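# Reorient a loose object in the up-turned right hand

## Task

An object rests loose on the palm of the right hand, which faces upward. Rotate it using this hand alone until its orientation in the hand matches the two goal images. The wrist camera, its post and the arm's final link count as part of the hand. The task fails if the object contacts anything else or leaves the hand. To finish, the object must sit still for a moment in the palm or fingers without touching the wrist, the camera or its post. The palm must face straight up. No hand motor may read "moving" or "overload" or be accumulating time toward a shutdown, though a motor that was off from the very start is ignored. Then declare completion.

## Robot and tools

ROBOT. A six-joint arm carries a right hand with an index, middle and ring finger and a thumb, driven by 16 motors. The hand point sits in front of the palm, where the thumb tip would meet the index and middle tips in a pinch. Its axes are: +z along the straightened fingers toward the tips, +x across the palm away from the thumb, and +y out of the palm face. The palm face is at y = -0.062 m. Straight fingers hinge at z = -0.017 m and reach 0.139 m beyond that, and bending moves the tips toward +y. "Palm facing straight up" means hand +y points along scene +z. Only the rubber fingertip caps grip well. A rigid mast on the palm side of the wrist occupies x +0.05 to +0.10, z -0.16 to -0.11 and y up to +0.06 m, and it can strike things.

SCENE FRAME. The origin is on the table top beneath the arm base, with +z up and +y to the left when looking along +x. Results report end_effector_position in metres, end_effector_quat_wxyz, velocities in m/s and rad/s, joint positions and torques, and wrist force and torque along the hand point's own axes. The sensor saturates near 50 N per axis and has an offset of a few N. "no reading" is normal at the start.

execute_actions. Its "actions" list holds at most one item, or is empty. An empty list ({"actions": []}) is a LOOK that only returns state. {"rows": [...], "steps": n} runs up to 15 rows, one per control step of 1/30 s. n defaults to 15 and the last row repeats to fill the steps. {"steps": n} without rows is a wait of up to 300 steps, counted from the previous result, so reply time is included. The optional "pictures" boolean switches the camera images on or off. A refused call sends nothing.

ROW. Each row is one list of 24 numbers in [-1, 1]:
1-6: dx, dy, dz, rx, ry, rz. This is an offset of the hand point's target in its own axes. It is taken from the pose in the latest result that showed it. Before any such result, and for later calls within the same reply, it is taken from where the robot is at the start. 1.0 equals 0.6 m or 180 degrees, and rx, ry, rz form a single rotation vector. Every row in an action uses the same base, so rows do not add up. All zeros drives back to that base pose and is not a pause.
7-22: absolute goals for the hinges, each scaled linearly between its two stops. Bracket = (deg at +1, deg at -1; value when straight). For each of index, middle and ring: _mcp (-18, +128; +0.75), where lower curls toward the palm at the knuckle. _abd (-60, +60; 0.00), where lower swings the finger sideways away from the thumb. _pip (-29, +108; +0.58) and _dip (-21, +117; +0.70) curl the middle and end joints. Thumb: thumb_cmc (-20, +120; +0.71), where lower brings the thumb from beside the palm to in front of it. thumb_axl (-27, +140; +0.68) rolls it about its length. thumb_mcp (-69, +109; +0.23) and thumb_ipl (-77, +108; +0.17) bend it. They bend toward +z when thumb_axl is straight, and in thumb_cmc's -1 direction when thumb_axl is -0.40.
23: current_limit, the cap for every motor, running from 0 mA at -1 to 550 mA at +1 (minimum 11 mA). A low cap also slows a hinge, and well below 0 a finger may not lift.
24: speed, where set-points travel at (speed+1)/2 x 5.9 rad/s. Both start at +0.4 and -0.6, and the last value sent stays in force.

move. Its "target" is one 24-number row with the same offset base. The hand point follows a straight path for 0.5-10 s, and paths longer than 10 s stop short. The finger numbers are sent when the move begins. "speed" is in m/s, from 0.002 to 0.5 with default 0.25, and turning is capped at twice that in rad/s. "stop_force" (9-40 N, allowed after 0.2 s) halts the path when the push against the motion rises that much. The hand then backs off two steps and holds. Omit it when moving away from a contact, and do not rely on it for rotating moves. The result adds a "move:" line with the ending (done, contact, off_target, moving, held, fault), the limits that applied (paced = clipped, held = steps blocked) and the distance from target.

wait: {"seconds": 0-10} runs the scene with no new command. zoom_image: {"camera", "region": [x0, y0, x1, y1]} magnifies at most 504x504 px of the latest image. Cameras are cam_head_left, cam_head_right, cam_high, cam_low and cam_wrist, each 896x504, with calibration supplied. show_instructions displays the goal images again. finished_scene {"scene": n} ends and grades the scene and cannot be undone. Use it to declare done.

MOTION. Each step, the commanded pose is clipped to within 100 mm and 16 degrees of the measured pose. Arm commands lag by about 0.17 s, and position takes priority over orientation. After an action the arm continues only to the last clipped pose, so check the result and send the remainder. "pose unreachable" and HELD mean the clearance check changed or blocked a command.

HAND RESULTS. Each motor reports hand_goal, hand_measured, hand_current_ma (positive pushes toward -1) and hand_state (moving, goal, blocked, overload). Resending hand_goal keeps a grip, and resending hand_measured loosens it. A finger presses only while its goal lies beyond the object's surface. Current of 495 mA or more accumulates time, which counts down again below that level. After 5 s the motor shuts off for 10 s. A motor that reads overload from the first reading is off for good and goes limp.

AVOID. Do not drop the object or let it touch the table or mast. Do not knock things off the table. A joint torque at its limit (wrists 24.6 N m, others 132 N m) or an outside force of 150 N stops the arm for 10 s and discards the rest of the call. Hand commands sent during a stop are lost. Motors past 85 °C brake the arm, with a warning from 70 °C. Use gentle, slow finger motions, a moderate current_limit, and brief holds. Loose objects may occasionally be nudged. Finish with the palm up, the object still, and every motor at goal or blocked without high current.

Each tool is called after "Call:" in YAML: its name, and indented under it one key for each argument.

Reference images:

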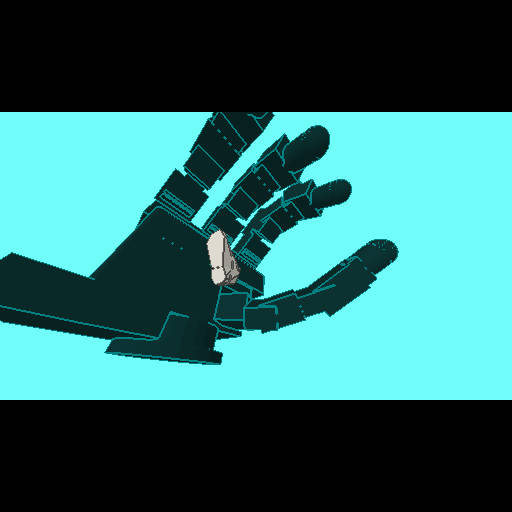

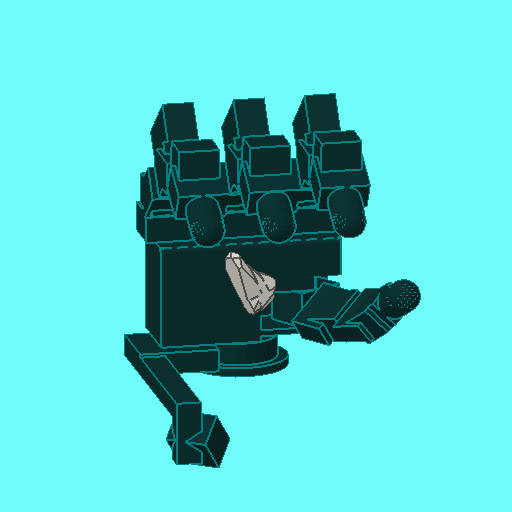

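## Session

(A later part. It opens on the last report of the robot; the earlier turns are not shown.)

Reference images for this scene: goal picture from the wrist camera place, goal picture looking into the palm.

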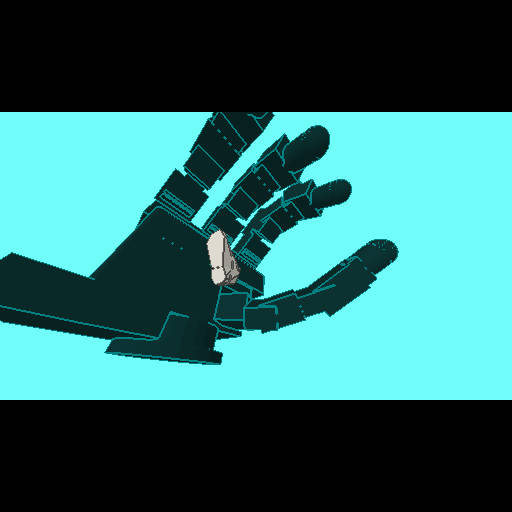

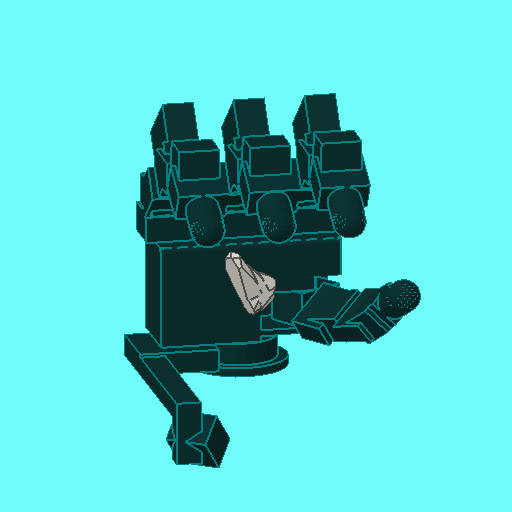

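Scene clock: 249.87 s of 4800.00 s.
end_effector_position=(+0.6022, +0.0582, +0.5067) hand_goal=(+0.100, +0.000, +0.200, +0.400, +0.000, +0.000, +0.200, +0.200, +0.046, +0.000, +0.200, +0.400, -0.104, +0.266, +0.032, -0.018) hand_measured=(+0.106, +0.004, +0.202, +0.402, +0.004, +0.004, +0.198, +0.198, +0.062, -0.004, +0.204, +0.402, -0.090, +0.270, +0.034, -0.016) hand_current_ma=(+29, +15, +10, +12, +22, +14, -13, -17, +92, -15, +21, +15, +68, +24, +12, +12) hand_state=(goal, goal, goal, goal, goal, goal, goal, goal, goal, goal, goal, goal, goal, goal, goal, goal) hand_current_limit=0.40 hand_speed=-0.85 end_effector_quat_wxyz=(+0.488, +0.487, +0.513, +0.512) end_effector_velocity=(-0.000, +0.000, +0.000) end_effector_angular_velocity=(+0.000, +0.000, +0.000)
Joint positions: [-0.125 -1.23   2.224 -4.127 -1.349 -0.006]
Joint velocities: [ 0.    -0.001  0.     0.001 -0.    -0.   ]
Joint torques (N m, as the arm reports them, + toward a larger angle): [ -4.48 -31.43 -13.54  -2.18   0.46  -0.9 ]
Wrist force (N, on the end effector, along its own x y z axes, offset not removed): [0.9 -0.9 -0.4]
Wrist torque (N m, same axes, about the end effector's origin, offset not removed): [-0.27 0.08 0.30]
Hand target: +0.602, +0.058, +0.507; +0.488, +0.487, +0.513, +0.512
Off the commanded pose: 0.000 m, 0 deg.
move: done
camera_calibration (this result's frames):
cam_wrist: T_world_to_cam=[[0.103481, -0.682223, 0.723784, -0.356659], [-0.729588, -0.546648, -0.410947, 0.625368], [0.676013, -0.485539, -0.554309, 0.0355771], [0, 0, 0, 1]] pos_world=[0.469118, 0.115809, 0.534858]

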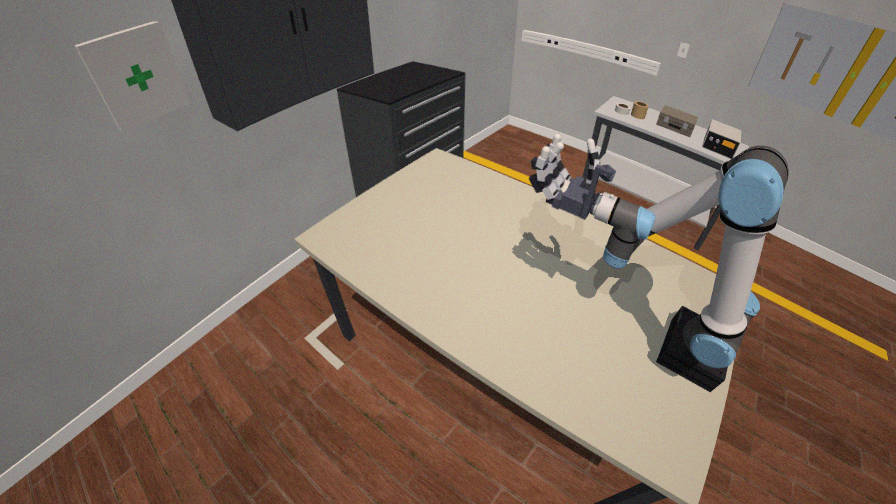

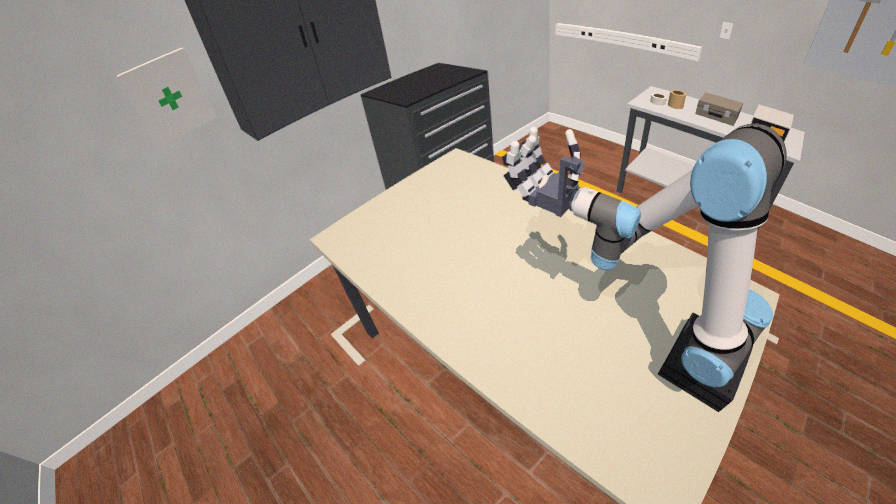

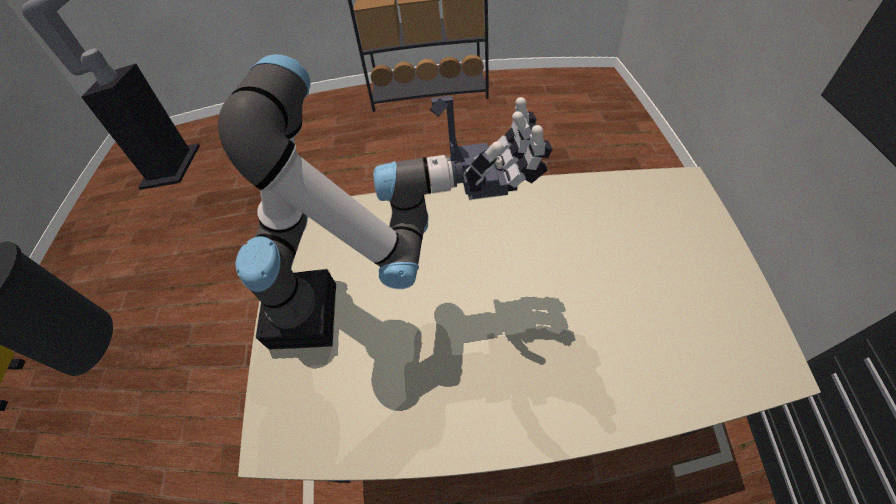

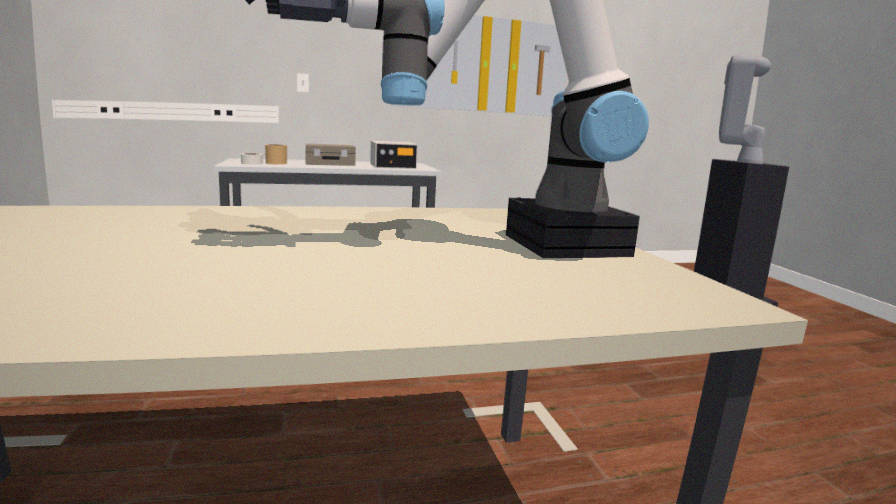

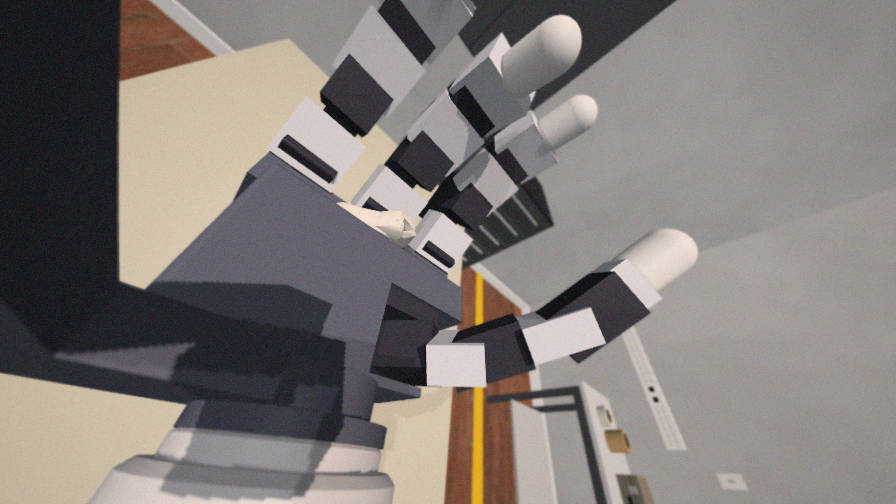

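Call:
move:
  target: [0,0,0,0,0,0, 0.1,0.0,0.2,0.4, 0.3,0,-0.1,0.2, 0.046,0,0.2,0.4, 0.3,0.266,0.032,-0.018, 0.4,-0.88]

Call:
zoom_image:
  camera: "cam_wrist"
  region: [280,120,540,320]

Call:
zoom_image:
  camera: "cam_high"
  region: [450,110,570,200]

Scene clock: 288.83 s of 4800.00 s.
end_effector_position=(+0.6022, +0.0582, +0.5067) hand_goal=(+0.100, +0.000, +0.200, +0.400, +0.300, +0.000, -0.100, +0.200, +0.046, +0.000, +0.200, +0.400, +0.300, +0.266, +0.032, -0.018) hand_measured=(+0.106, +0.004, +0.202, +0.402, +0.306, +0.004, -0.096, +0.198, +0.062, -0.004, +0.204, +0.402, +0.308, +0.270, +0.034, -0.016) hand_current_ma=(+29, +15, +10, +12, +34, +14, +22, -17, +92, -15, +21, +15, +40, +24, +12, +12) hand_state=(goal, goal, goal, goal, goal, goal, goal, goal, goal, goal, goal, goal, goal, goal, goal, goal) hand_current_limit=0.40 hand_speed=-0.88 end_effector_quat_wxyz=(+0.488, +0.487, +0.513, +0.512) end_effector_velocity=(-0.000, -0.000, +0.001) end_effector_angular_velocity=(-0.000, -0.002, -0.001)
Joint positions: [-0.125 -1.23   2.224 -4.127 -1.349 -0.006]
Joint velocities: [-0.    -0.001 -0.001 -0.    -0.    -0.   ]
Joint torques (N m, as the arm reports them, + toward a larger angle): [ -4.39 -31.46 -13.98  -2.26   0.53  -0.94]
Wrist force (N, on the end effector, along its own x y z axes, offset not removed): [-1.0 -0.4 1.2]
Wrist torque (N m, same axes, about the end effector's origin, offset not removed): [-0.23 0.29 0.11]
Hand target: +0.602, +0.058, +0.507; +0.488, +0.487, +0.513, +0.512
Off the commanded pose: 0.000 m, 0 deg.
After step 90, 34.33 s passed at rest.
move: done
camera_calibration (this result's frames):
cam_wrist: T_world_to_cam=[[0.103481, -0.682223, 0.723784, -0.356659], [-0.729588, -0.546648, -0.410947, 0.625368], [0.676012, -0.485539, -0.554309, 0.0355772], [0, 0, 0, 1]] pos_world=[0.469118, 0.115809, 0.534858]

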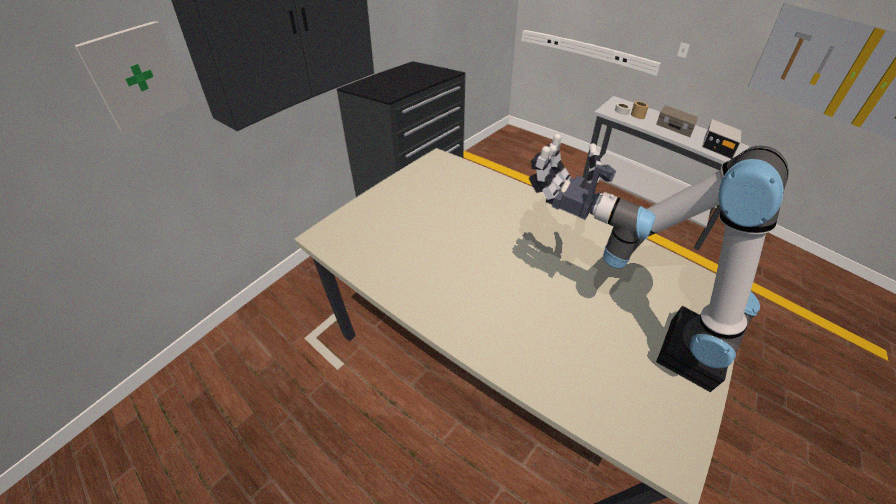

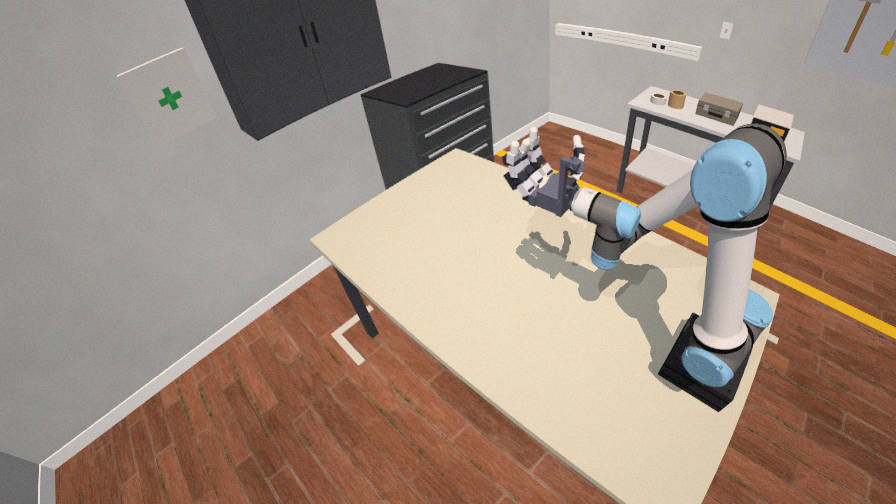

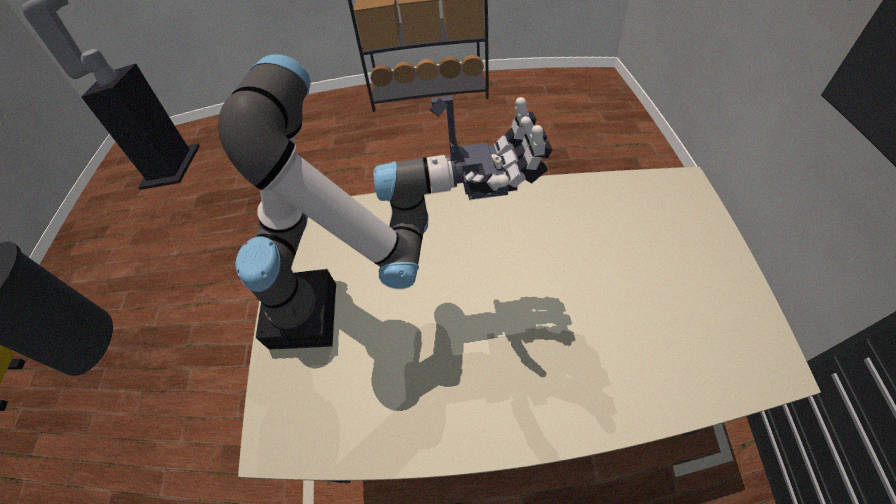

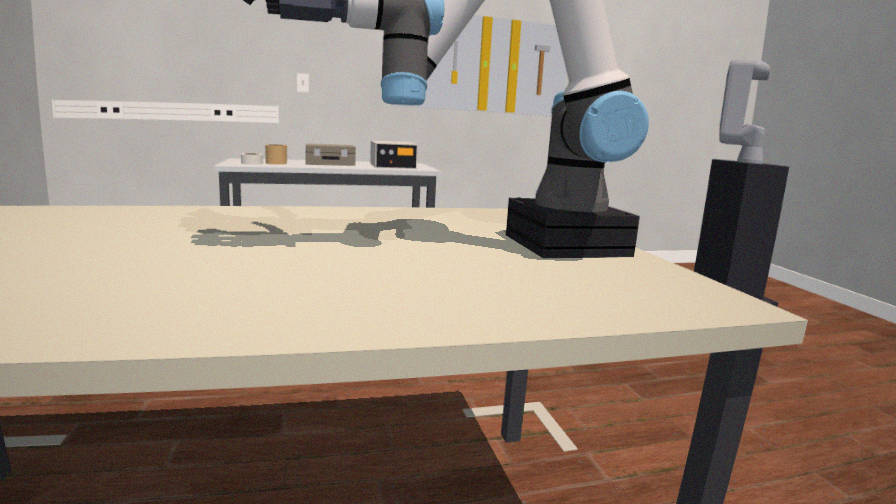

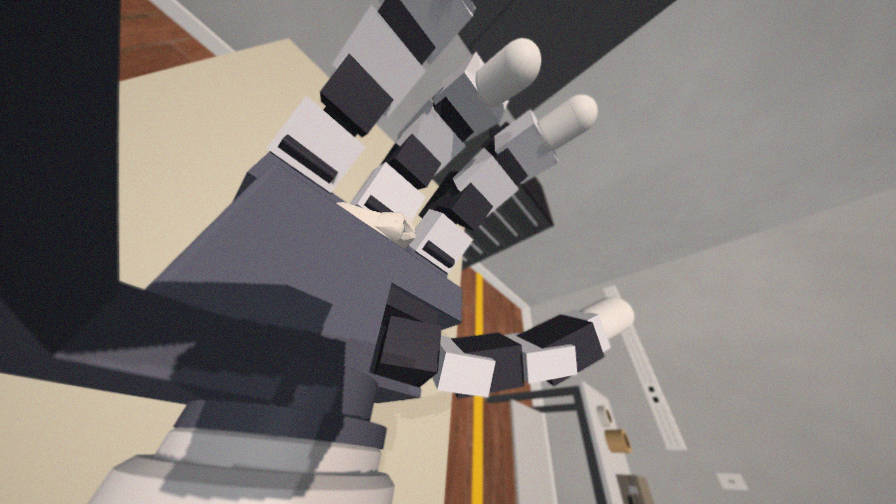

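Region (280, 120, 540, 320) of cam_wrist's 896x504 image, scaled by 1.938, with more detail than that image has; it fills the top 388 rows of this view, and the rest is white.

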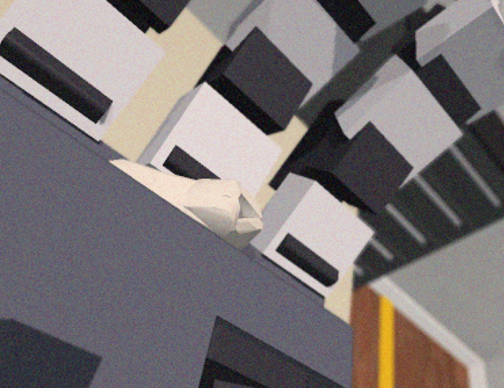

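Region (450, 110, 570, 200) of cam_high's 896x504 image, scaled by 4.200, with more detail than that image has; it fills the top 378 rows of this view, and the rest is white.

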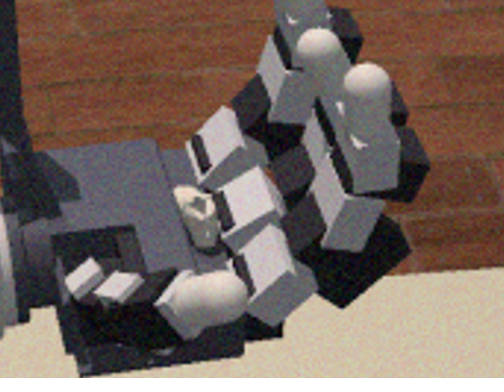

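Call:
move:
  target: [0,0,0,0,0,0, 0.1,0.0,0.2,0.4, 0.65,0,-0.3,0.2, 0.046,0,0.2,0.4, 0.5,0.266,0.032,-0.018, 0.4,-0.88]

Call:
zoom_image:
  camera: "cam_wrist"
  region: [280,120,540,320]

Call:
zoom_image:
  camera: "cam_high"
  region: [450,110,570,200]

Scene clock: 293.67 s of 4800.00 s.
end_effector_position=(+0.6022, +0.0582, +0.5067) hand_goal=(+0.100, +0.000, +0.200, +0.400, +0.650, +0.000, -0.300, +0.200, +0.046, +0.000, +0.200, +0.400, +0.500, +0.266, +0.032, -0.018) hand_measured=(+0.106, +0.004, +0.202, +0.402, +0.658, +0.004, -0.296, +0.198, +0.062, -0.004, +0.204, +0.402, +0.510, +0.270, +0.034, -0.016) hand_current_ma=(+29, +15, +10, +12, +43, +14, +23, -15, +92, -15, +21, +15, +47, +24, +12, +12) hand_state=(goal, goal, goal, goal, goal, goal, goal, goal, goal, goal, goal, goal, goal, goal, goal, goal) hand_current_limit=0.40 hand_speed=-0.88 end_effector_quat_wxyz=(+0.488, +0.487, +0.513, +0.512) end_effector_velocity=(+0.000, -0.000, +0.001) end_effector_angular_velocity=(-0.000, -0.002, -0.000)
Joint positions: [-0.125 -1.23   2.224 -4.127 -1.349 -0.006]
Joint velocities: [ 0.     0.001 -0.002 -0.001 -0.     0.   ]
Joint torques (N m, as the arm reports them, + toward a larger angle): [ -4.29 -31.73 -14.13  -2.32   0.58  -0.94]
Wrist force (N, on the end effector, along its own x y z axes, offset not removed): [-0.3 -0.5 -0.2]
Wrist torque (N m, same axes, about the end effector's origin, offset not removed): [-0.05 0.31 0.21]
Hand target: +0.602, +0.058, +0.507; +0.488, +0.487, +0.513, +0.512
Off the commanded pose: 0.000 m, 0 deg.
After step 90, 0.33 s passed at rest.
move: done
camera_calibration (this result's frames):
cam_wrist: T_world_to_cam=[[0.103481, -0.682223, 0.723784, -0.356659], [-0.729588, -0.546648, -0.410947, 0.625368], [0.676013, -0.485539, -0.554309, 0.035577], [0, 0, 0, 1]] pos_world=[0.469118, 0.115809, 0.534858]

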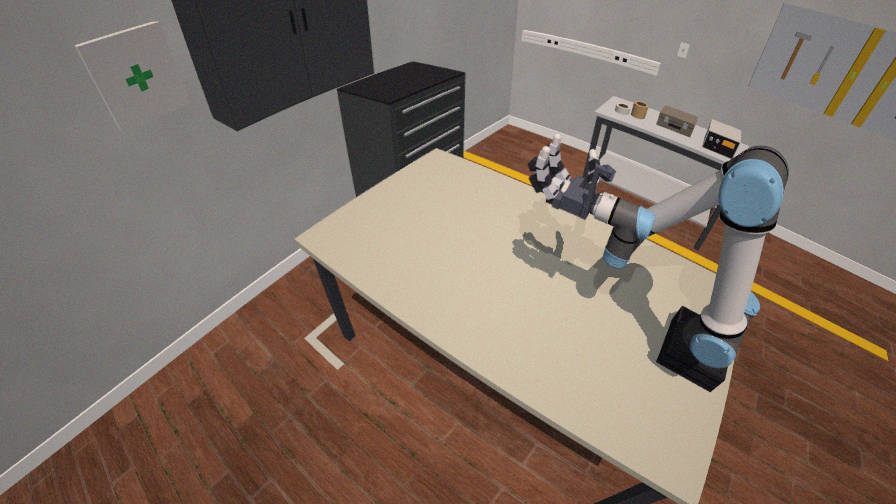

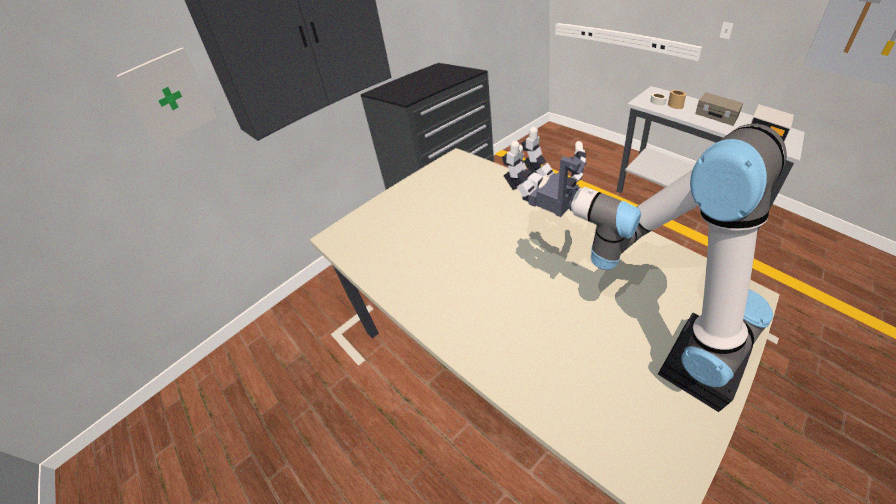

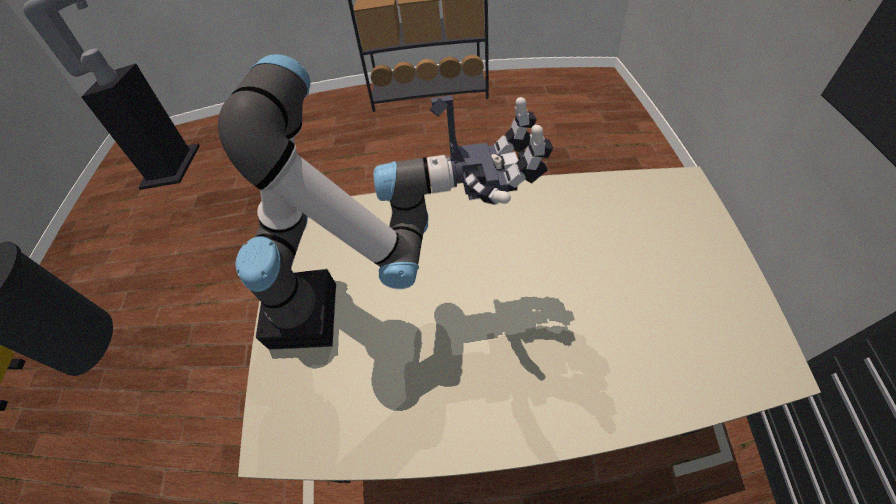

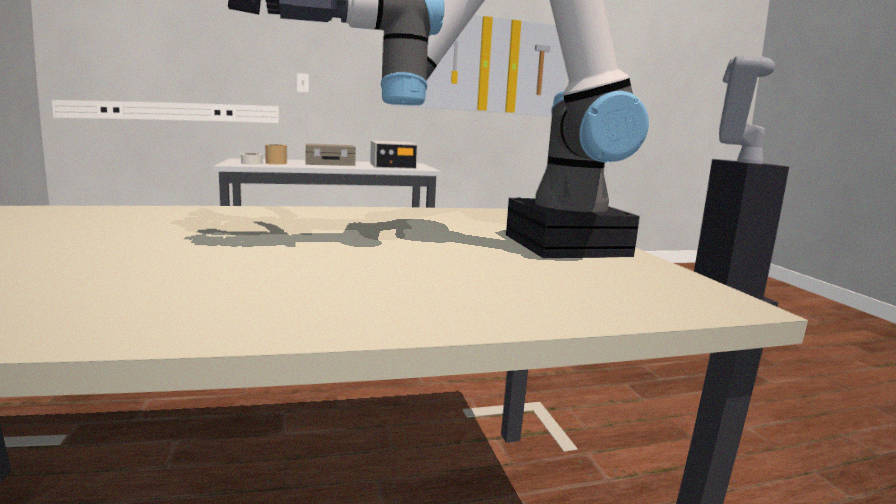

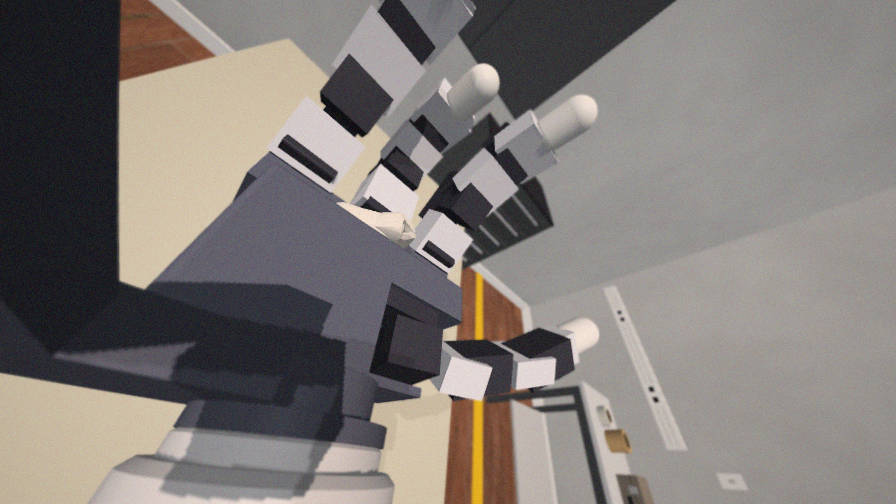

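Region (280, 120, 540, 320) of cam_wrist's 896x504 image, scaled by 1.938, with more detail than that image has; it fills the top 388 rows of this view, and the rest is white.

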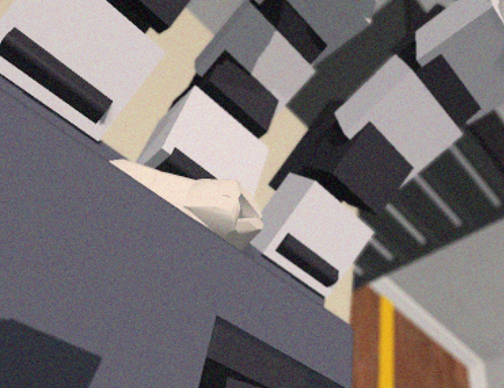

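Region (450, 110, 570, 200) of cam_high's 896x504 image, scaled by 4.200, with more detail than that image has; it fills the top 378 rows of this view, and the rest is white.

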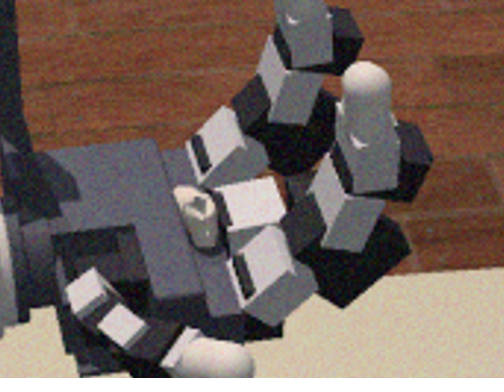

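Call:
move:
  target: [0,0,0,0,0,0, 0.1,0.0,0.2,0.4, -0.205,0,-0.873,-0.21, 0.046,0,0.2,0.4, 0.5,0.266,0.032,-0.018, 0.4,-0.75]

Call:
zoom_image:
  camera: "cam_high"
  region: [450,110,570,200]

Scene clock: 315.90 s of 4800.00 s.
end_effector_position=(+0.6022, +0.0582, +0.5067) hand_goal=(+0.100, +0.000, +0.200, +0.400, -0.204, +0.000, -0.872, -0.210, +0.046, +0.000, +0.200, +0.400, +0.500, +0.266, +0.032, -0.018) hand_measured=(+0.106, +0.004, +0.202, +0.402, -0.194, +0.004, -0.872, -0.208, +0.062, -0.004, +0.204, +0.402, +0.510, +0.270, +0.034, -0.016) hand_current_ma=(+29, +15, +10, +12, +56, +14, -1, +10, +92, -15, +21, +15, +47, +24, +12, +12) hand_state=(goal, goal, goal, goal, goal, goal, goal, goal, goal, goal, goal, goal, goal, goal, goal, goal) hand_current_limit=0.40 hand_speed=-0.75 end_effector_quat_wxyz=(+0.488, +0.487, +0.513, +0.512) end_effector_velocity=(-0.000, +0.000, +0.000) end_effector_angular_velocity=(-0.000, -0.000, +0.000)
Joint positions: [-0.125 -1.23   2.224 -4.127 -1.349 -0.006]
Joint velocities: [-0. -0.  0.  0.  0.  0.]
Joint torques (N m, as the arm reports them, + toward a larger angle): [ -3.81 -31.7  -14.12  -2.25   0.42  -1.02]
Wrist force (N, on the end effector, along its own x y z axes, offset not removed): [0.0 1.6 -1.5]
Wrist torque (N m, same axes, about the end effector's origin, offset not removed): [0.20 0.25 0.23]
Hand target: +0.602, +0.058, +0.507; +0.488, +0.487, +0.513, +0.512
Off the commanded pose: 0.000 m, 0 deg.
After step 90, 17.50 s passed at rest.
move: done
camera_calibration (this result's frames):
cam_wrist: T_world_to_cam=[[0.103481, -0.682223, 0.723784, -0.356659], [-0.729588, -0.546648, -0.410947, 0.625368], [0.676013, -0.485539, -0.554309, 0.0355771], [0, 0, 0, 1]] pos_world=[0.469118, 0.115809, 0.534858]

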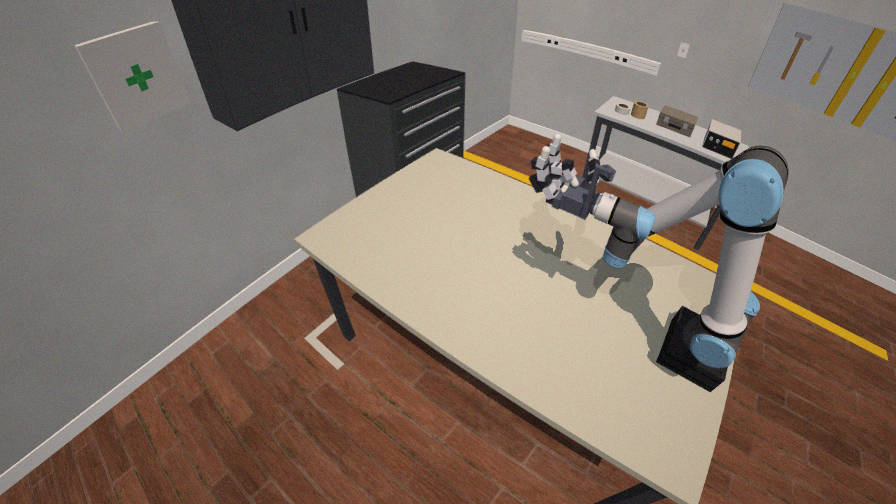

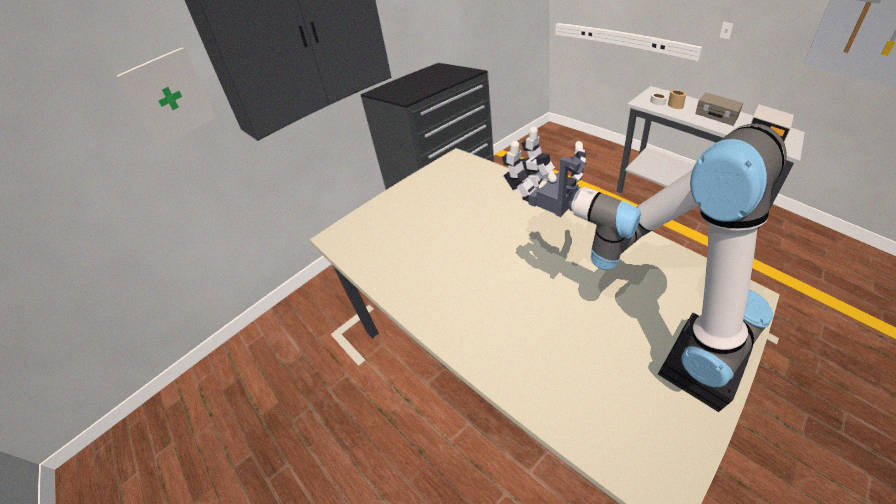

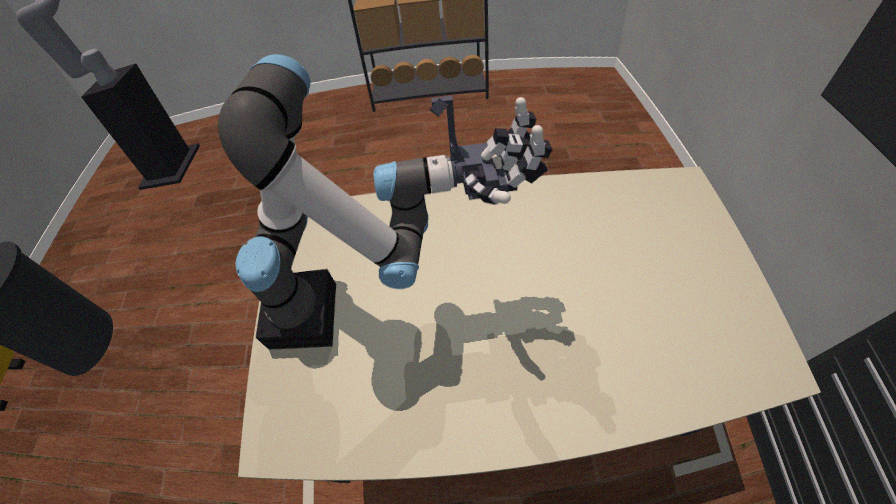

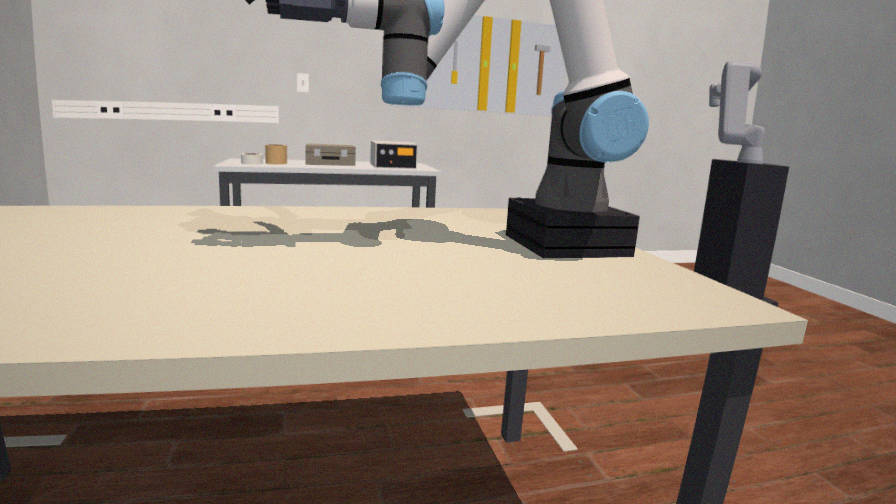

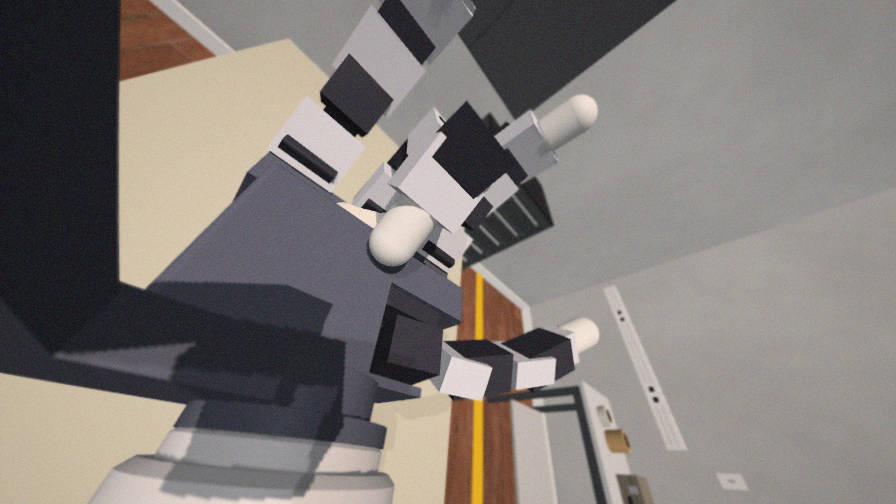

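Region (450, 110, 570, 200) of cam_high's 896x504 image, scaled by 4.200, with more detail than that image has; it fills the top 378 rows of this view, and the rest is white.

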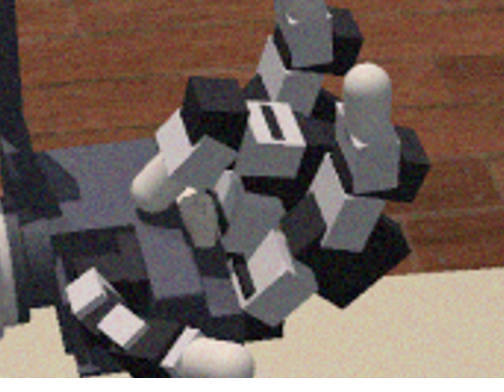

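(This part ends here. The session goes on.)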